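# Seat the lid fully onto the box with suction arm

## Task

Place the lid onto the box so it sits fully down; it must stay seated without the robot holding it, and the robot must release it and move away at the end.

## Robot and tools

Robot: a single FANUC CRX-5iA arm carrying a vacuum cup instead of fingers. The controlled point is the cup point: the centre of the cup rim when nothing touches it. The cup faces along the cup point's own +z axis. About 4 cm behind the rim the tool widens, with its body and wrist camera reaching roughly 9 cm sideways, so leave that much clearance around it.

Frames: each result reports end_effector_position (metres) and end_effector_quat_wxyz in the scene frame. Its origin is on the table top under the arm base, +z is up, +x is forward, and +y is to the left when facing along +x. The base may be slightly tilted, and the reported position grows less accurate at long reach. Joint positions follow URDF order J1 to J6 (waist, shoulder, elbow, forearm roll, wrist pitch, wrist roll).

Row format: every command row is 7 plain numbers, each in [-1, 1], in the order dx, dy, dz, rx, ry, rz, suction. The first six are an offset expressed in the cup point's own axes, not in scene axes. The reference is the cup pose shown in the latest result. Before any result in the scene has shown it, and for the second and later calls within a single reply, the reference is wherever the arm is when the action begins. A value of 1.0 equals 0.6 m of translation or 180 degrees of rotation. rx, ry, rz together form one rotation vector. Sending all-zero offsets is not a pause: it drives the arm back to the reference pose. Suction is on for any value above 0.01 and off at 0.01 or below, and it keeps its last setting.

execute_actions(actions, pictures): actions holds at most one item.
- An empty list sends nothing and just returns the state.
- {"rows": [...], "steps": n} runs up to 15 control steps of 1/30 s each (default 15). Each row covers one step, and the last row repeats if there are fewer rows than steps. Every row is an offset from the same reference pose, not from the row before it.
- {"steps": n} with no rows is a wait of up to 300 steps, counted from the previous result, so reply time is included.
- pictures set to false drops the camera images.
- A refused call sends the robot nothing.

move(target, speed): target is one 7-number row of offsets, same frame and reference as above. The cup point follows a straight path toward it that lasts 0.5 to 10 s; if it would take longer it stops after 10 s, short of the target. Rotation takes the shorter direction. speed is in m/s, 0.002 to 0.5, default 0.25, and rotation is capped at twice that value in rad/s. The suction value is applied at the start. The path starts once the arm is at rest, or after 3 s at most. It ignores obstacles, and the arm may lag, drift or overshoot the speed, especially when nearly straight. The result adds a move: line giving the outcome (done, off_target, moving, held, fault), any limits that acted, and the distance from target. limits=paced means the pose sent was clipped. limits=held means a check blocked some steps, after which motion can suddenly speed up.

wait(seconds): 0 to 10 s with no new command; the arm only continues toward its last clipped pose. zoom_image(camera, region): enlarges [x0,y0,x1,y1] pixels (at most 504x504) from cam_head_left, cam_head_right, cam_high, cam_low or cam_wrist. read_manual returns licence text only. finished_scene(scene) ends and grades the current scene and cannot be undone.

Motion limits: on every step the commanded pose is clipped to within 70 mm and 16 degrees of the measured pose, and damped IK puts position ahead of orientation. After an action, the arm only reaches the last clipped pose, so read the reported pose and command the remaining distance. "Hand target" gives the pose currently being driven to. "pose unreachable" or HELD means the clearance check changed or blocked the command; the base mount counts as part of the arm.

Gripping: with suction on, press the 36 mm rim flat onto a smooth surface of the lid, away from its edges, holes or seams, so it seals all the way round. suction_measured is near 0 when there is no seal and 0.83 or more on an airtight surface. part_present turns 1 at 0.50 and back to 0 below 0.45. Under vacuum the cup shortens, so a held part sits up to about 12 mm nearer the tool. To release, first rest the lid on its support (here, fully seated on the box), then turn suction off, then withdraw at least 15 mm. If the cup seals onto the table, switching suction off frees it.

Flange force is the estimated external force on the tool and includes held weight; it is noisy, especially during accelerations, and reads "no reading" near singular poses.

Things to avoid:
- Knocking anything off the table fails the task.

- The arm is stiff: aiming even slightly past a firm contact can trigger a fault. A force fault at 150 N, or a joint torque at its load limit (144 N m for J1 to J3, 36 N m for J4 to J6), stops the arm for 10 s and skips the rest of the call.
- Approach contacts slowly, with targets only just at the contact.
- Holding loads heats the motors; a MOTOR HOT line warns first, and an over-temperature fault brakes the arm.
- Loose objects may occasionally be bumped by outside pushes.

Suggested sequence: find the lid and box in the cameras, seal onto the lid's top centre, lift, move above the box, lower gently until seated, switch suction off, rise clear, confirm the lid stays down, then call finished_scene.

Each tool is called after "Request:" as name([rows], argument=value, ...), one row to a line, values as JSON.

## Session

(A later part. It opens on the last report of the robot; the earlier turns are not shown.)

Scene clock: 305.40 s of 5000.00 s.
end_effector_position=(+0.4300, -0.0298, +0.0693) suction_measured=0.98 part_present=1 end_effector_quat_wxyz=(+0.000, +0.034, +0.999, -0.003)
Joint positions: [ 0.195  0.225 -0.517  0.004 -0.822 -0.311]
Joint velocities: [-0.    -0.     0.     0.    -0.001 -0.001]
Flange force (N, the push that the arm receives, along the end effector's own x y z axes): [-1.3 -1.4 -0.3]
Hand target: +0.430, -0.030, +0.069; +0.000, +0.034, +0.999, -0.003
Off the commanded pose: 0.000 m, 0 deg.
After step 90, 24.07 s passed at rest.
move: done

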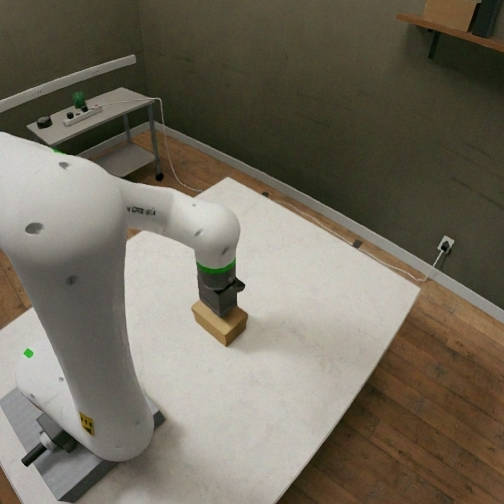

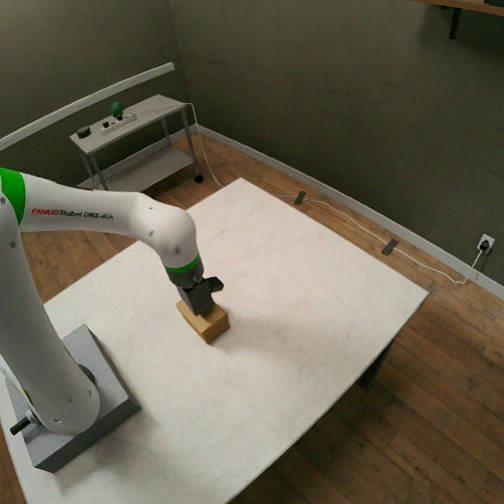

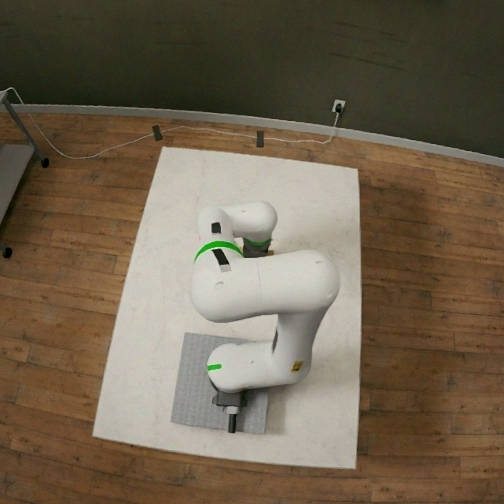

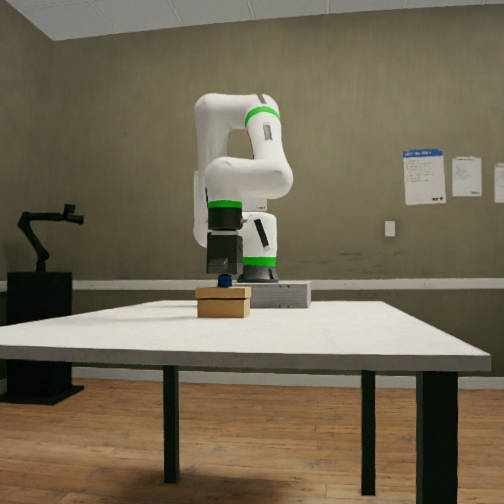

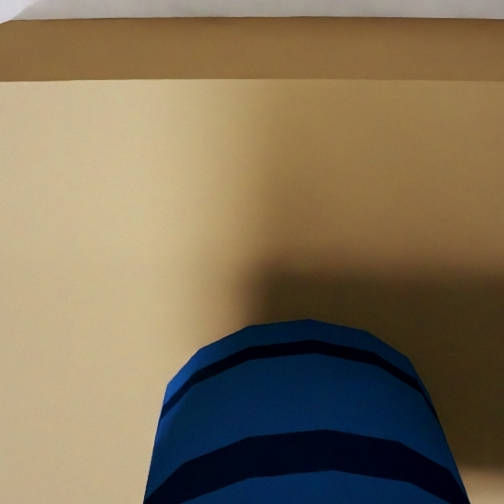

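Request:
move(target=[-0.0012,-0.001,0,-0.012,0,0,1], speed=0.02)

Request:
move(target=[0,0,0.008,0,0,0,1], speed=0.008)

Request:
zoom_image(camera="cam_low", region=[170,250,270,330])

Scene clock: 319.20 s of 5000.00 s.
end_effector_position=(+0.4306, -0.0305, +0.0693) suction_measured=0.98 part_present=1 end_effector_quat_wxyz=(+0.001, +0.034, +0.999, +0.015)
Joint positions: [ 0.166  0.228 -0.5   -0.046 -0.827 -0.248]
Joint velocities: [-0.    -0.    -0.    -0.001  0.    -0.001]
Flange force (N, the push that the arm receives, along the end effector's own x y z axes): [1.9 -0.9 -0.9]
Hand target: +0.431, -0.031, +0.069; +0.001, +0.034, +0.999, +0.015
Off the commanded pose: 0.000 m, 0 deg.
After step 90, 9.63 s passed at rest.
move: done

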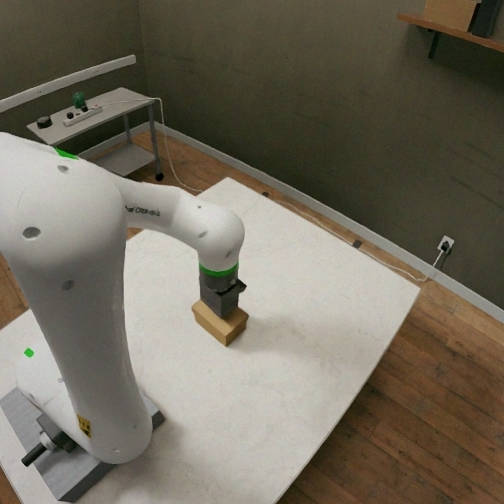

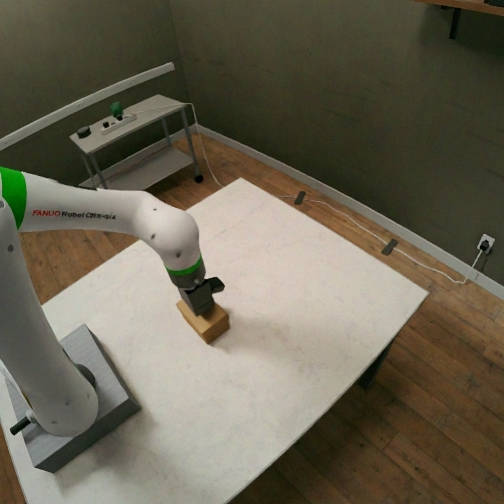

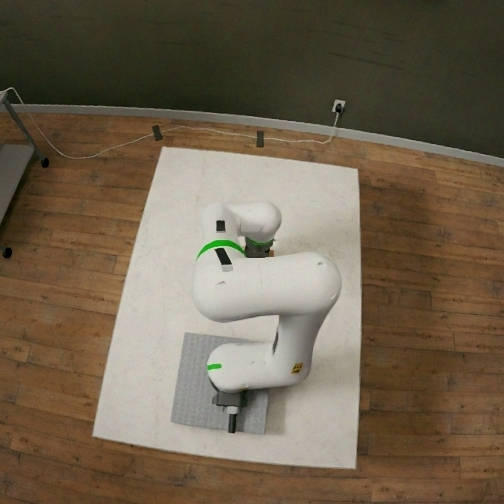

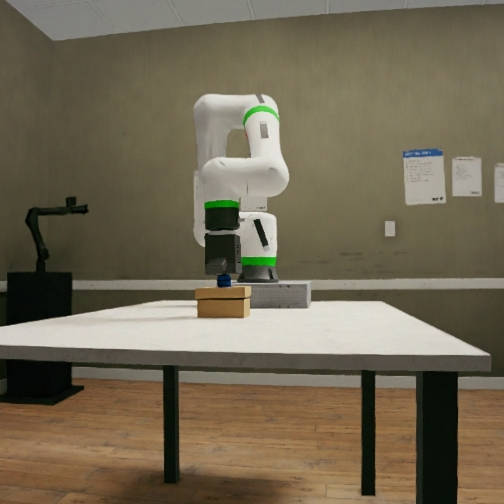

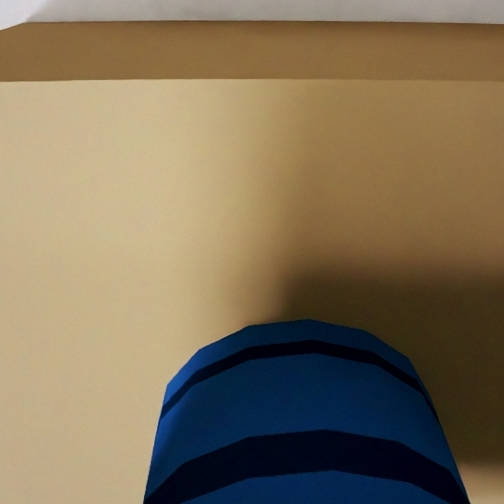

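Scene clock: 320.03 s of 5000.00 s.
end_effector_position=(+0.4306, -0.0304, +0.0645) suction_measured=0.98 part_present=1 end_effector_quat_wxyz=(+0.001, +0.034, +0.999, +0.015)
Joint positions: [ 0.167  0.237 -0.503 -0.046 -0.815 -0.248]
Joint velocities: [ 0.     0.002  0.    -0.    -0.    -0.   ]
Flange force (N, the push that the arm receives, along the end effector's own x y z axes): [-1.8 -2.1 -1.1]
Hand target: +0.431, -0.030, +0.064; +0.001, +0.034, +0.999, +0.015
Off the commanded pose: 0.000 m, 0 deg.
move: done

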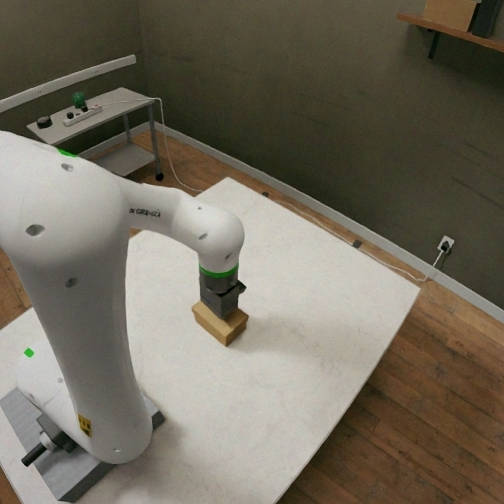

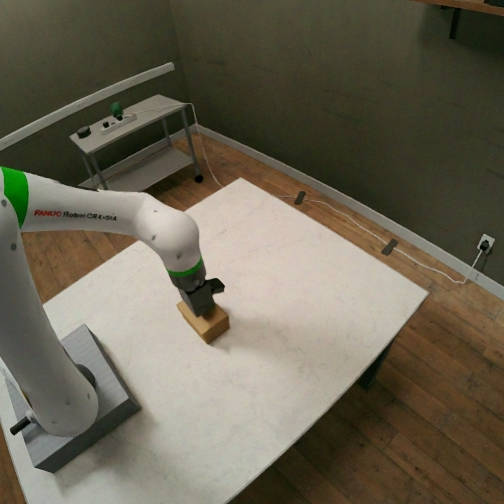

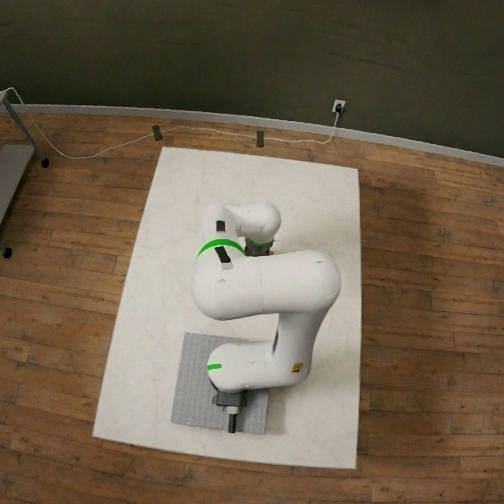

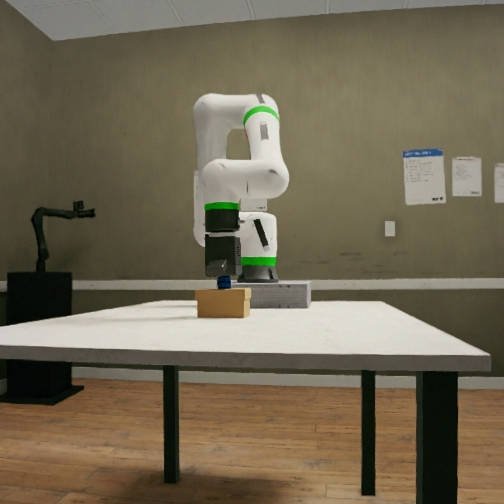

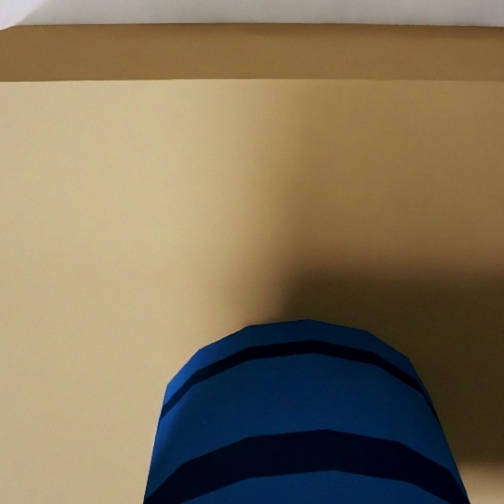

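Region (170, 250, 270, 330) of cam_low's 504x504 image, scaled by 5.040, with more detail than that image has; it fills the top 403 rows of this view, and the rest is white.

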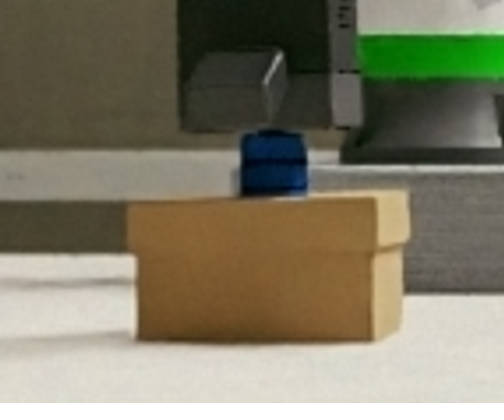

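Promising. Level while descending.

Request:
move(target=[0,0,0.004,0.012,0,0,1], speed=0.01)

Request:
zoom_image(camera="cam_low", region=[170,250,270,330])

Scene clock: 331.53 s of 5000.00 s.
end_effector_position=(+0.4307, -0.0302, +0.0621) suction_measured=0.98 part_present=1 end_effector_quat_wxyz=(+0.000, +0.034, +0.999, -0.003)
Joint positions: [ 0.194  0.241 -0.52   0.004 -0.804 -0.309]
Joint velocities: [ 0.    -0.001  0.     0.     0.     0.   ]
Flange force (N, the push that the arm receives, along the end effector's own x y z axes): [2.8 -3.4 -0.9]
Hand target: +0.431, -0.030, +0.062; +0.000, +0.034, +0.999, -0.003
Off the commanded pose: 0.000 m, 0 deg.
After step 90, 6.40 s passed at rest.
move: done

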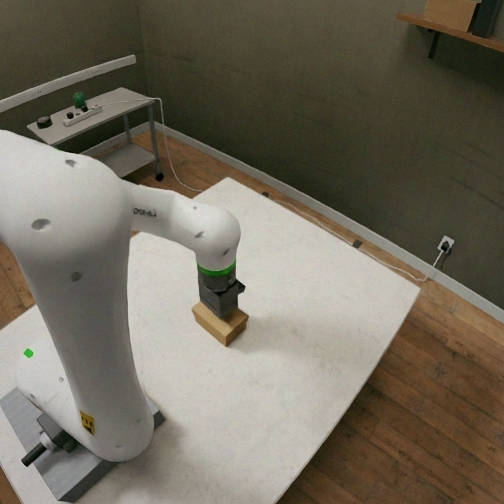

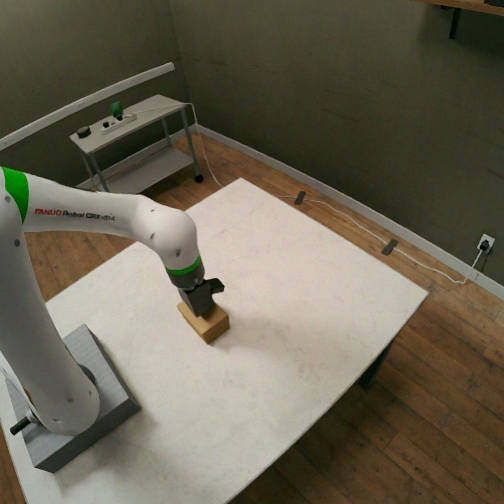

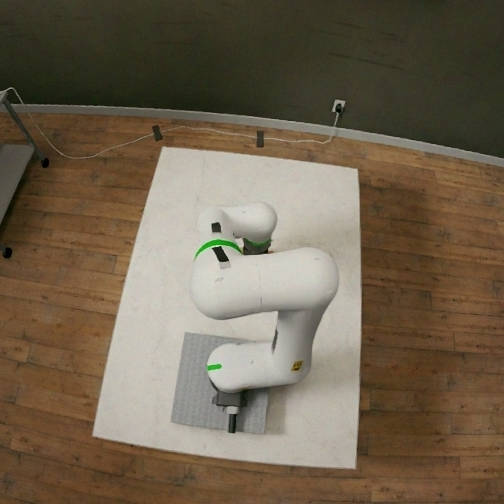

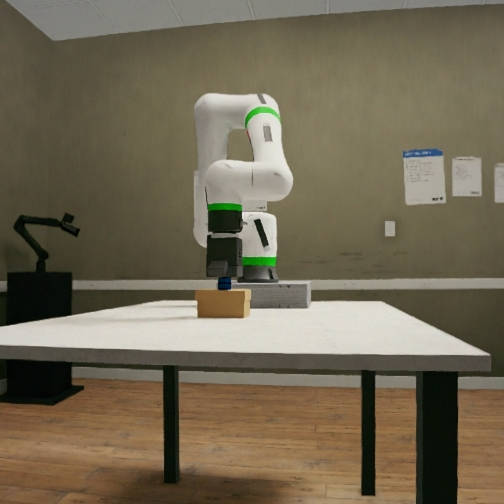

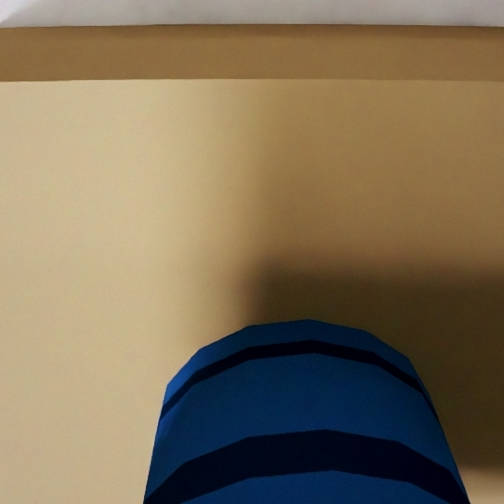

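Region (170, 250, 270, 330) of cam_low's 504x504 image, scaled by 5.040, with more detail than that image has; it fills the top 403 rows of this view, and the rest is white.

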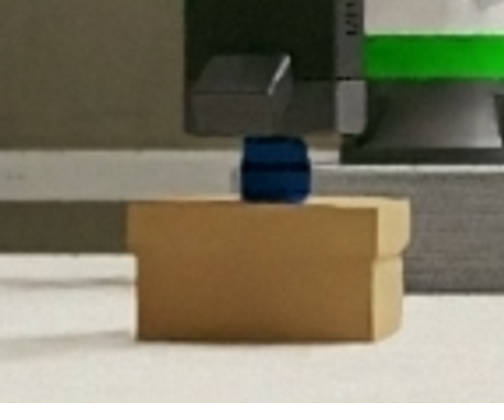

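Request:
move(target=[0,0,0.012,0,0,0,1], speed=0.01)

Scene clock: 340.40 s of 5000.00 s.
end_effector_position=(+0.4307, -0.0302, +0.0549) suction_measured=0.98 part_present=1 end_effector_quat_wxyz=(+0.000, +0.034, +0.999, -0.003)
Joint positions: [ 0.194  0.255 -0.524  0.004 -0.785 -0.309]
Joint velocities: [0.    0.    0.002 0.    0.    0.   ]
Flange force (N, the push that the arm receives, along the end effector's own x y z axes): [0.6 -2.4 -1.4]
Hand target: +0.431, -0.030, +0.055; +0.000, +0.034, +0.999, -0.003
Off the commanded pose: 0.000 m, 0 deg.
After step 90, 4.93 s passed at rest.
move: done

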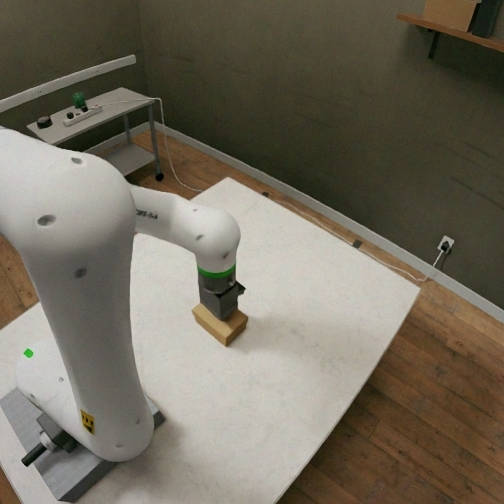

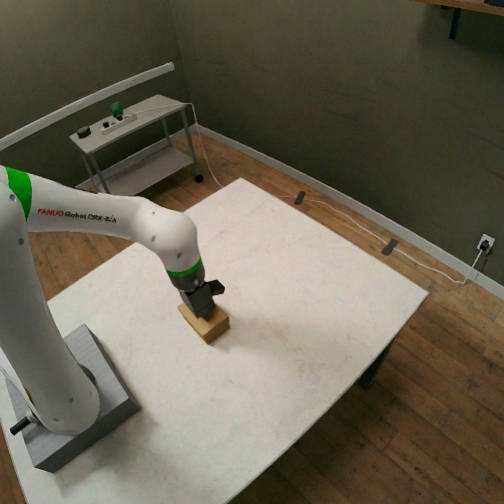

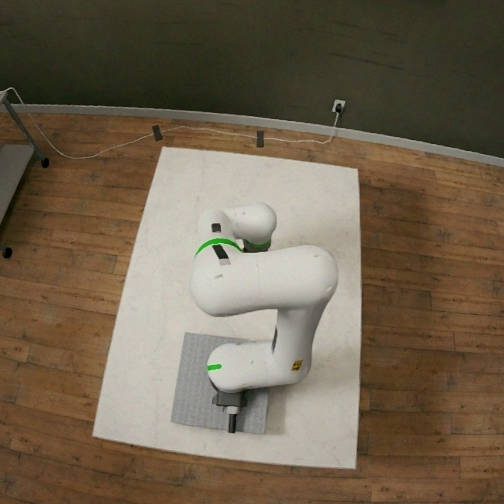

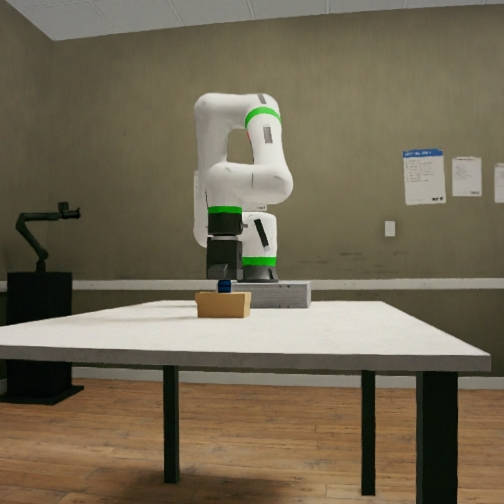

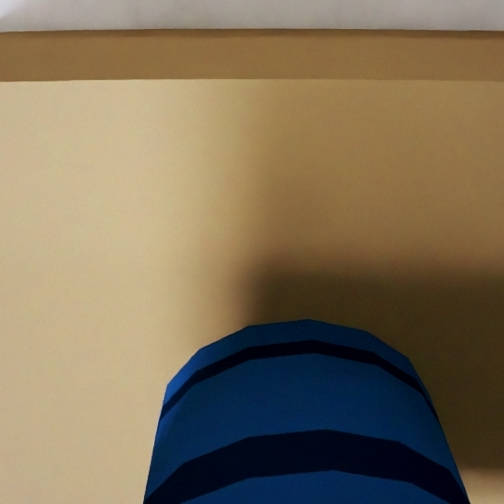

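In.

Request:
move(target=[0,0,0.014,0,0,0,1], speed=0.01)

Request:
move(target=[0,0,0.003,0,0,0,1], speed=0.005)

Scene clock: 354.90 s of 5000.00 s.
end_effector_position=(+0.4307, -0.0302, +0.0464) suction_measured=0.98 part_present=1 end_effector_quat_wxyz=(+0.000, +0.034, +0.999, -0.003)
Joint positions: [ 0.194  0.272 -0.529  0.004 -0.763 -0.309]
Joint velocities: [-0.     0.001 -0.002  0.     0.    -0.   ]
Flange force (N, the push that the arm receives, along the end effector's own x y z axes): [-0.6 -0.8 0.3]
Hand target: +0.431, -0.030, +0.046; +0.000, +0.034, +0.999, -0.003
Off the commanded pose: 0.000 m, 0 deg.
After step 90, 10.43 s passed at rest.
move: done

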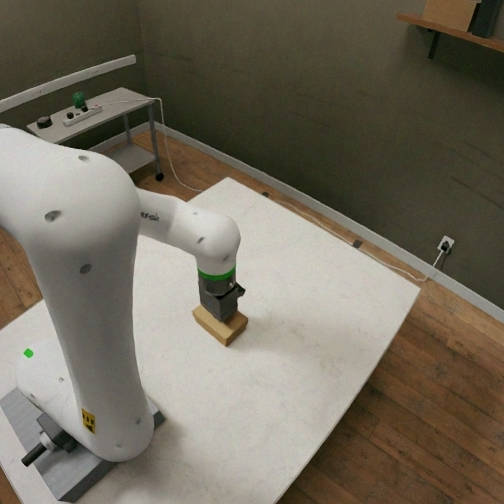

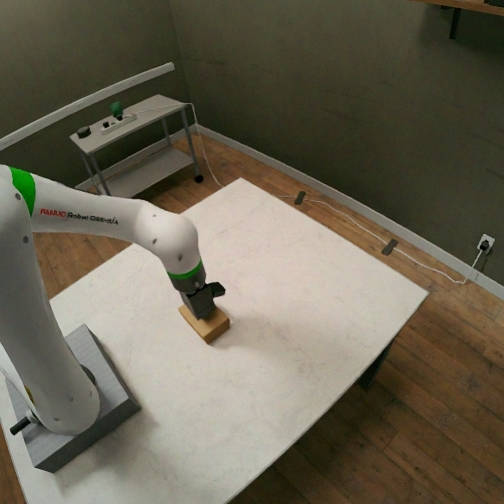

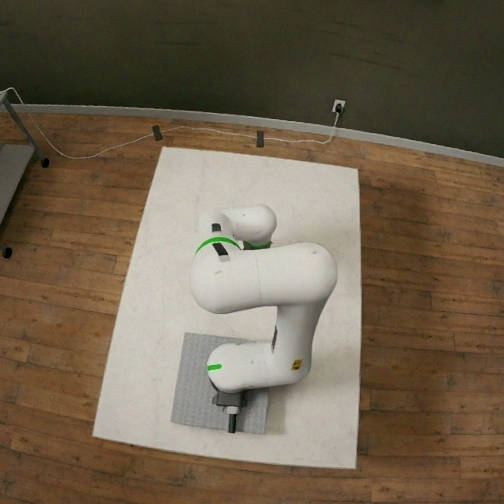

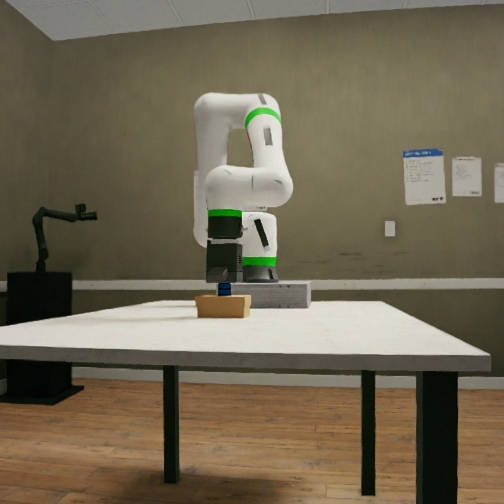

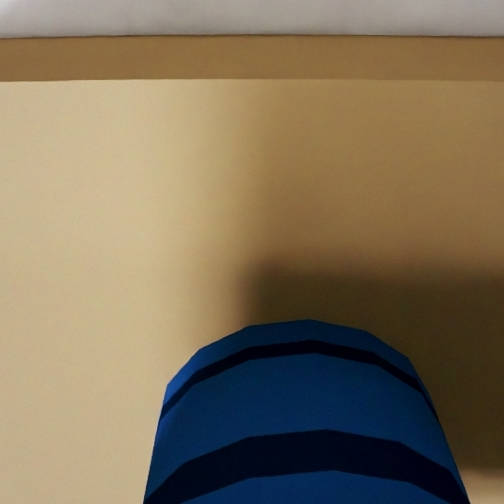

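Scene clock: 355.60 s of 5000.00 s.
end_effector_position=(+0.4307, -0.0302, +0.0446) suction_measured=0.98 part_present=1 end_effector_quat_wxyz=(+0.000, +0.034, +0.999, -0.003)
Joint positions: [ 0.194  0.276 -0.53   0.004 -0.758 -0.309]
Joint velocities: [ 0.     0.001  0.    -0.     0.    -0.001]
Flange force (N, the push that the arm receives, along the end effector's own x y z axes): [4.0 -1.5 -3.5]
Hand target: +0.431, -0.030, +0.045; +0.000, +0.034, +0.999, -0.003
Off the commanded pose: 0.000 m, 0 deg.
move: done

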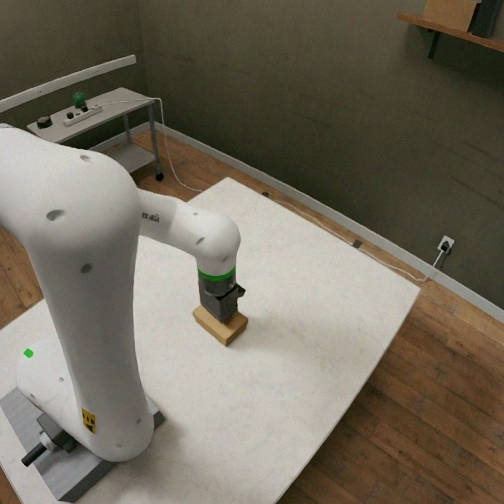

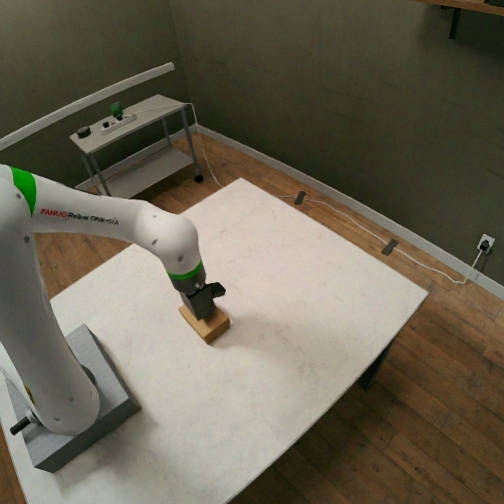

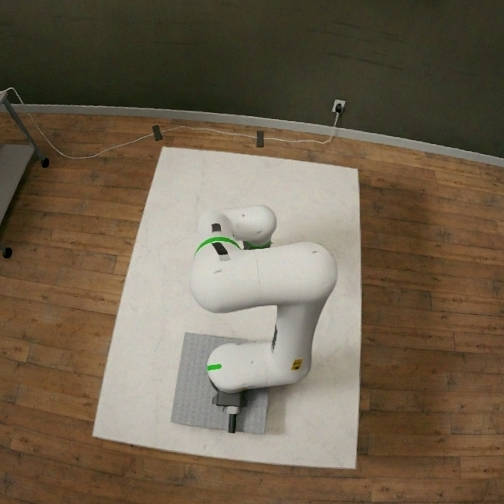

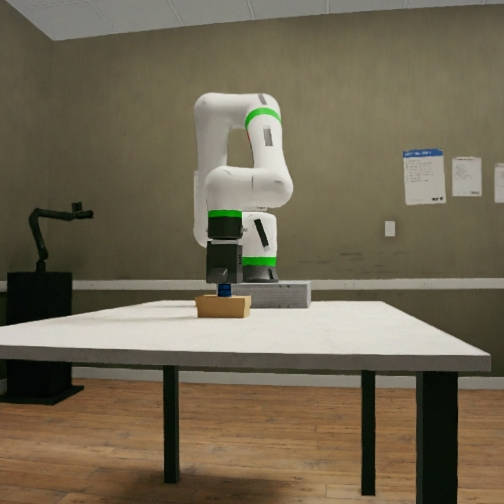

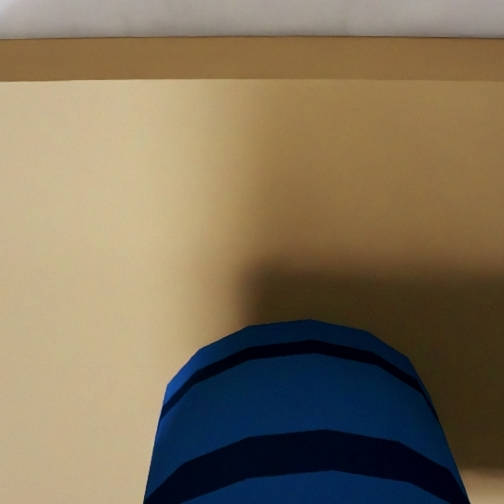

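Request:
move(target=[0,0,0.002,0,0,0,1], speed=0.004)

Scene clock: 361.10 s of 5000.00 s.
end_effector_position=(+0.4307, -0.0303, +0.0434) suction_measured=0.98 part_present=1 end_effector_quat_wxyz=(+0.000, +0.034, +0.999, -0.003)
Joint positions: [ 0.194  0.278 -0.531  0.004 -0.755 -0.309]
Joint velocities: [-0.    -0.     0.001  0.     0.001 -0.001]
Flange force (N, the push that the arm receives, along the end effector's own x y z axes): [-4.2 -2.9 0.1]
Hand target: +0.431, -0.030, +0.043; +0.000, +0.034, +0.999, -0.003
Off the commanded pose: 0.000 m, 0 deg.
After step 90, 1.80 s passed at rest.
move: done

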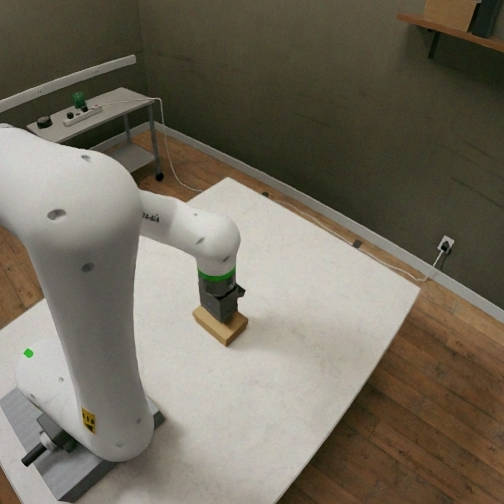

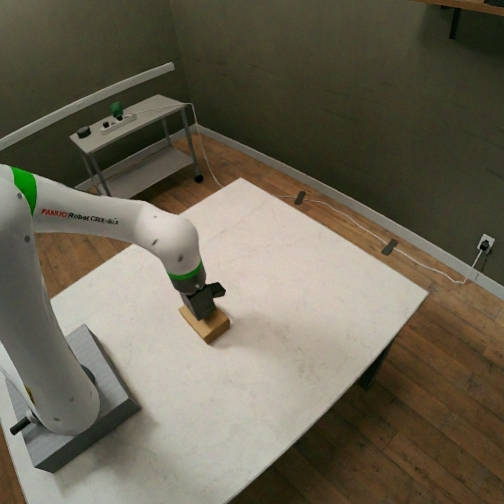

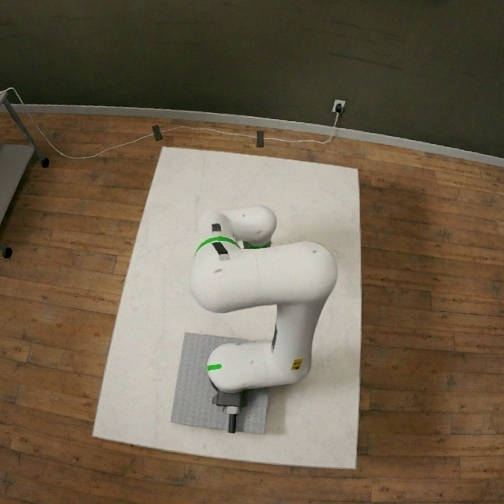

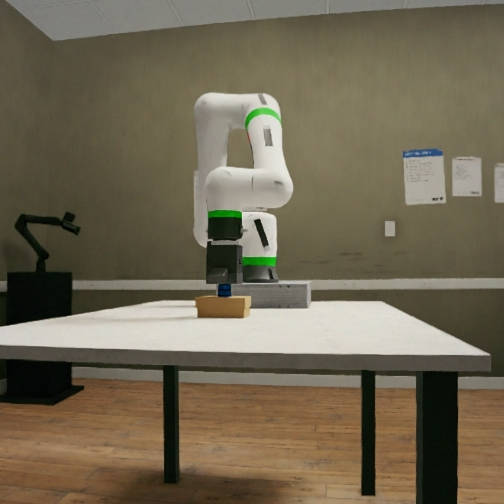

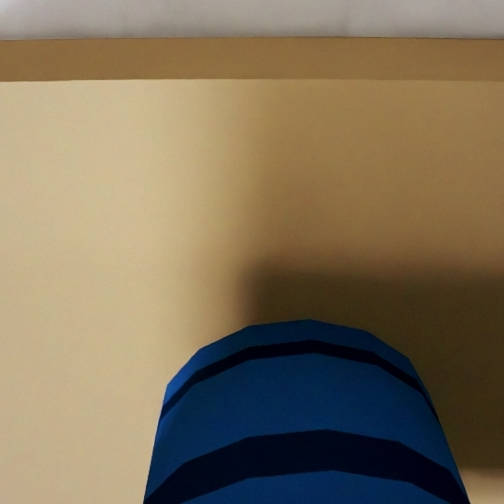

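Request:
move(target=[0,0,0.002,0,0,0,1], speed=0.004)

Scene clock: 365.03 s of 5000.00 s.
end_effector_position=(+0.4307, -0.0303, +0.0422) suction_measured=0.98 part_present=1 end_effector_quat_wxyz=(+0.000, +0.034, +0.999, -0.003)
Joint positions: [ 0.194  0.28  -0.532  0.004 -0.752 -0.309]
Joint velocities: [-0.    -0.    -0.001  0.     0.     0.   ]
Flange force (N, the push that the arm receives, along the end effector's own x y z axes): [2.2 -3.1 -1.4]
Hand target: +0.431, -0.030, +0.042; +0.000, +0.034, +0.999, -0.003
Off the commanded pose: 0.000 m, 0 deg.
After step 90, 0.23 s passed at rest.
move: done

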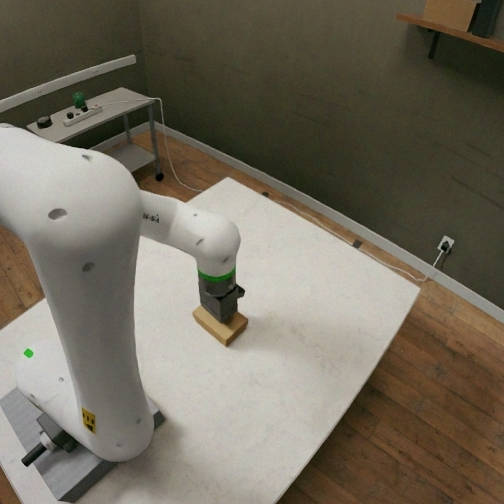

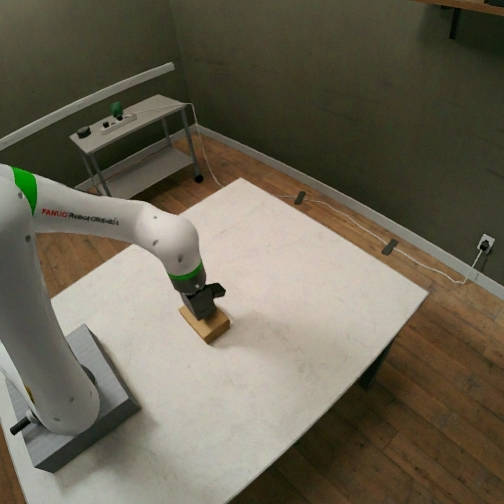

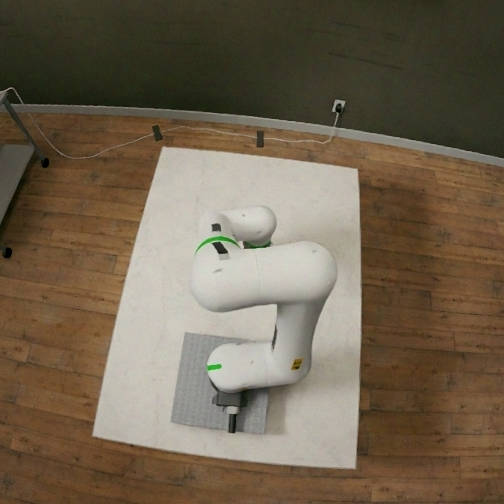

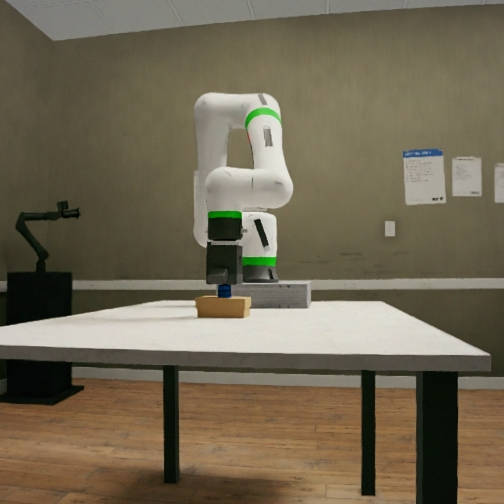

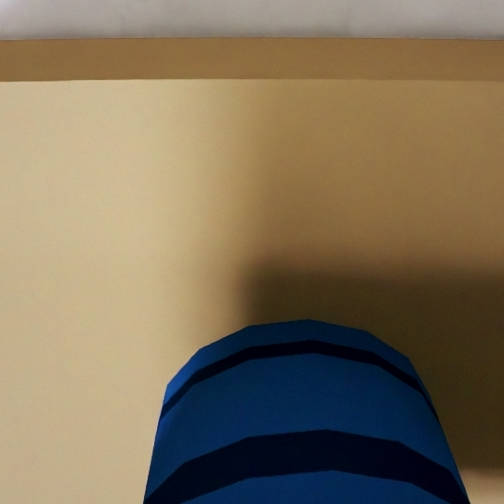

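Request:
move(target=[0,0,0.002,0,0,0,1], speed=0.004)

Scene clock: 369.33 s of 5000.00 s.
end_effector_position=(+0.4307, -0.0303, +0.0410) suction_measured=0.98 part_present=1 end_effector_quat_wxyz=(+0.000, +0.034, +0.999, -0.003)
Joint positions: [ 0.194  0.283 -0.532  0.004 -0.749 -0.309]
Joint velocities: [ 0.    -0.001  0.     0.    -0.    -0.   ]
Flange force (N, the push that the arm receives, along the end effector's own x y z axes): [1.5 0.7 -3.5]
Hand target: +0.431, -0.030, +0.041; +0.000, +0.034, +0.999, -0.003
Off the commanded pose: 0.000 m, 0 deg.
After step 90, 0.60 s passed at rest.
move: done

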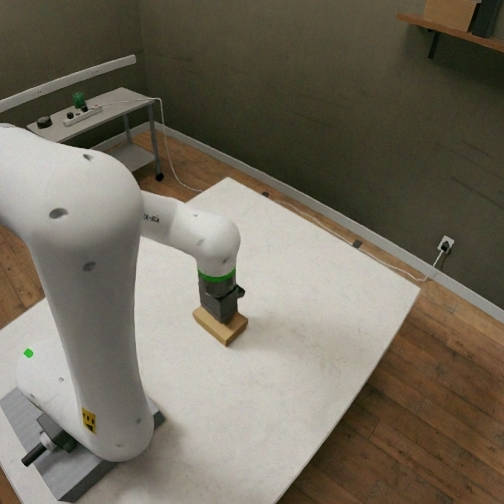

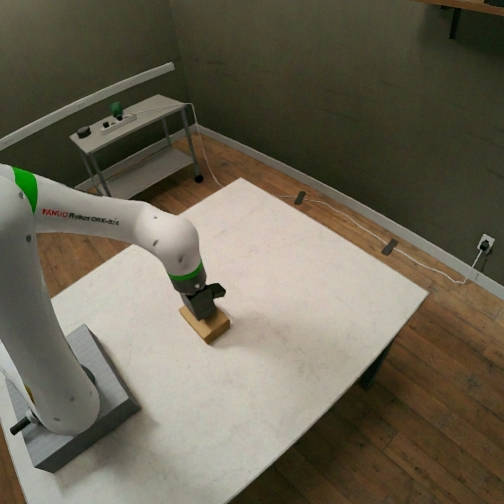

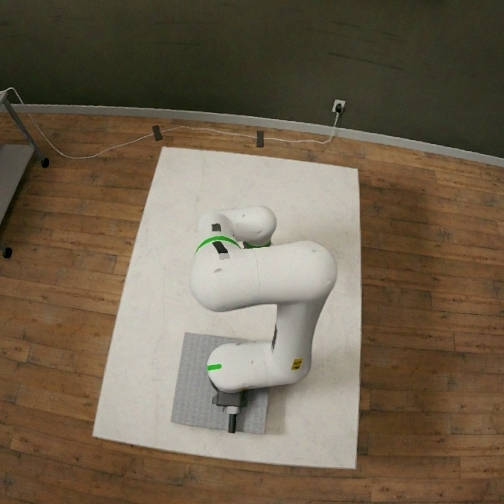

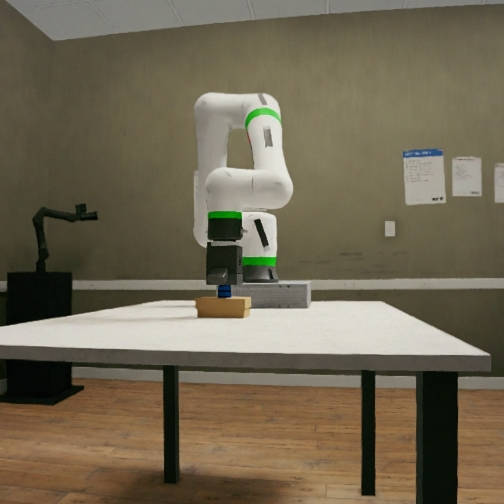

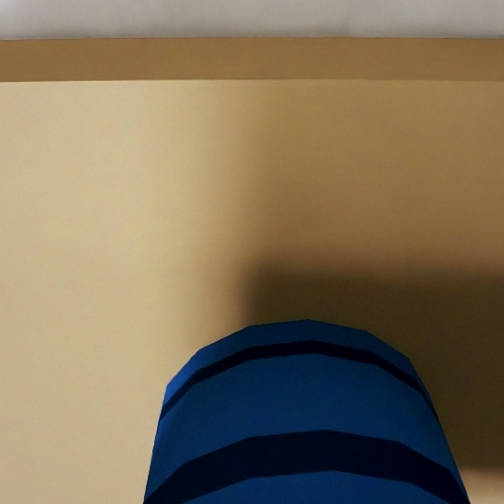

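Request:
move(target=[0,0,0.002,0,0,0,1], speed=0.004)

Scene clock: 375.27 s of 5000.00 s.
end_effector_position=(+0.4307, -0.0303, +0.0399) suction_measured=0.98 part_present=1 end_effector_quat_wxyz=(+0.001, +0.034, +0.999, -0.003)
Joint positions: [ 0.194  0.285 -0.533  0.004 -0.746 -0.309]
Joint velocities: [ 0.     0.002 -0.001 -0.     0.001 -0.001]
Flange force (N, the push that the arm receives, along the end effector's own x y z axes): [23.4 0.0 -68.0]
Hand target: +0.431, -0.030, +0.040; +0.000, +0.034, +0.999, -0.003
Off the commanded pose: 0.000 m, 0 deg.
After step 90, 2.23 s passed at rest.
move: done

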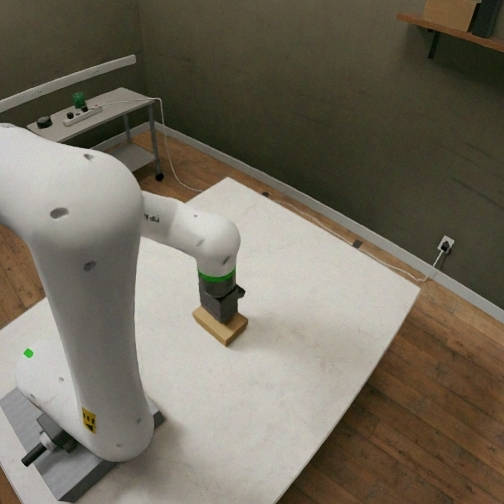

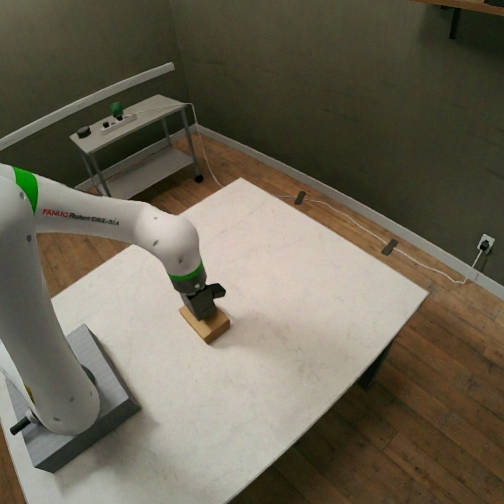

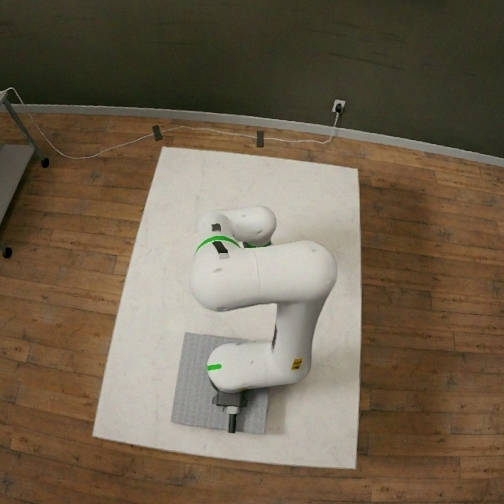

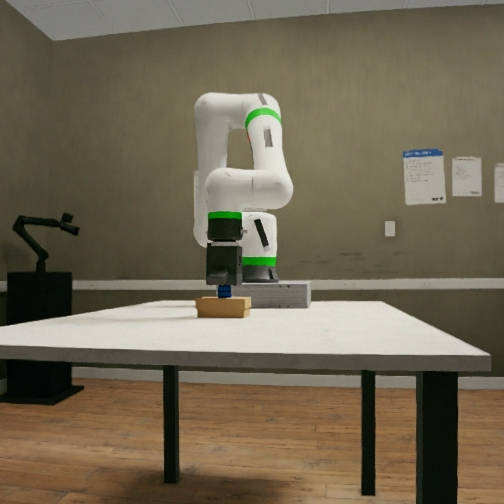

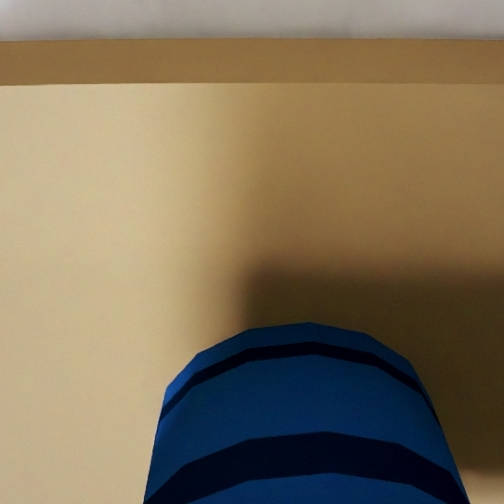

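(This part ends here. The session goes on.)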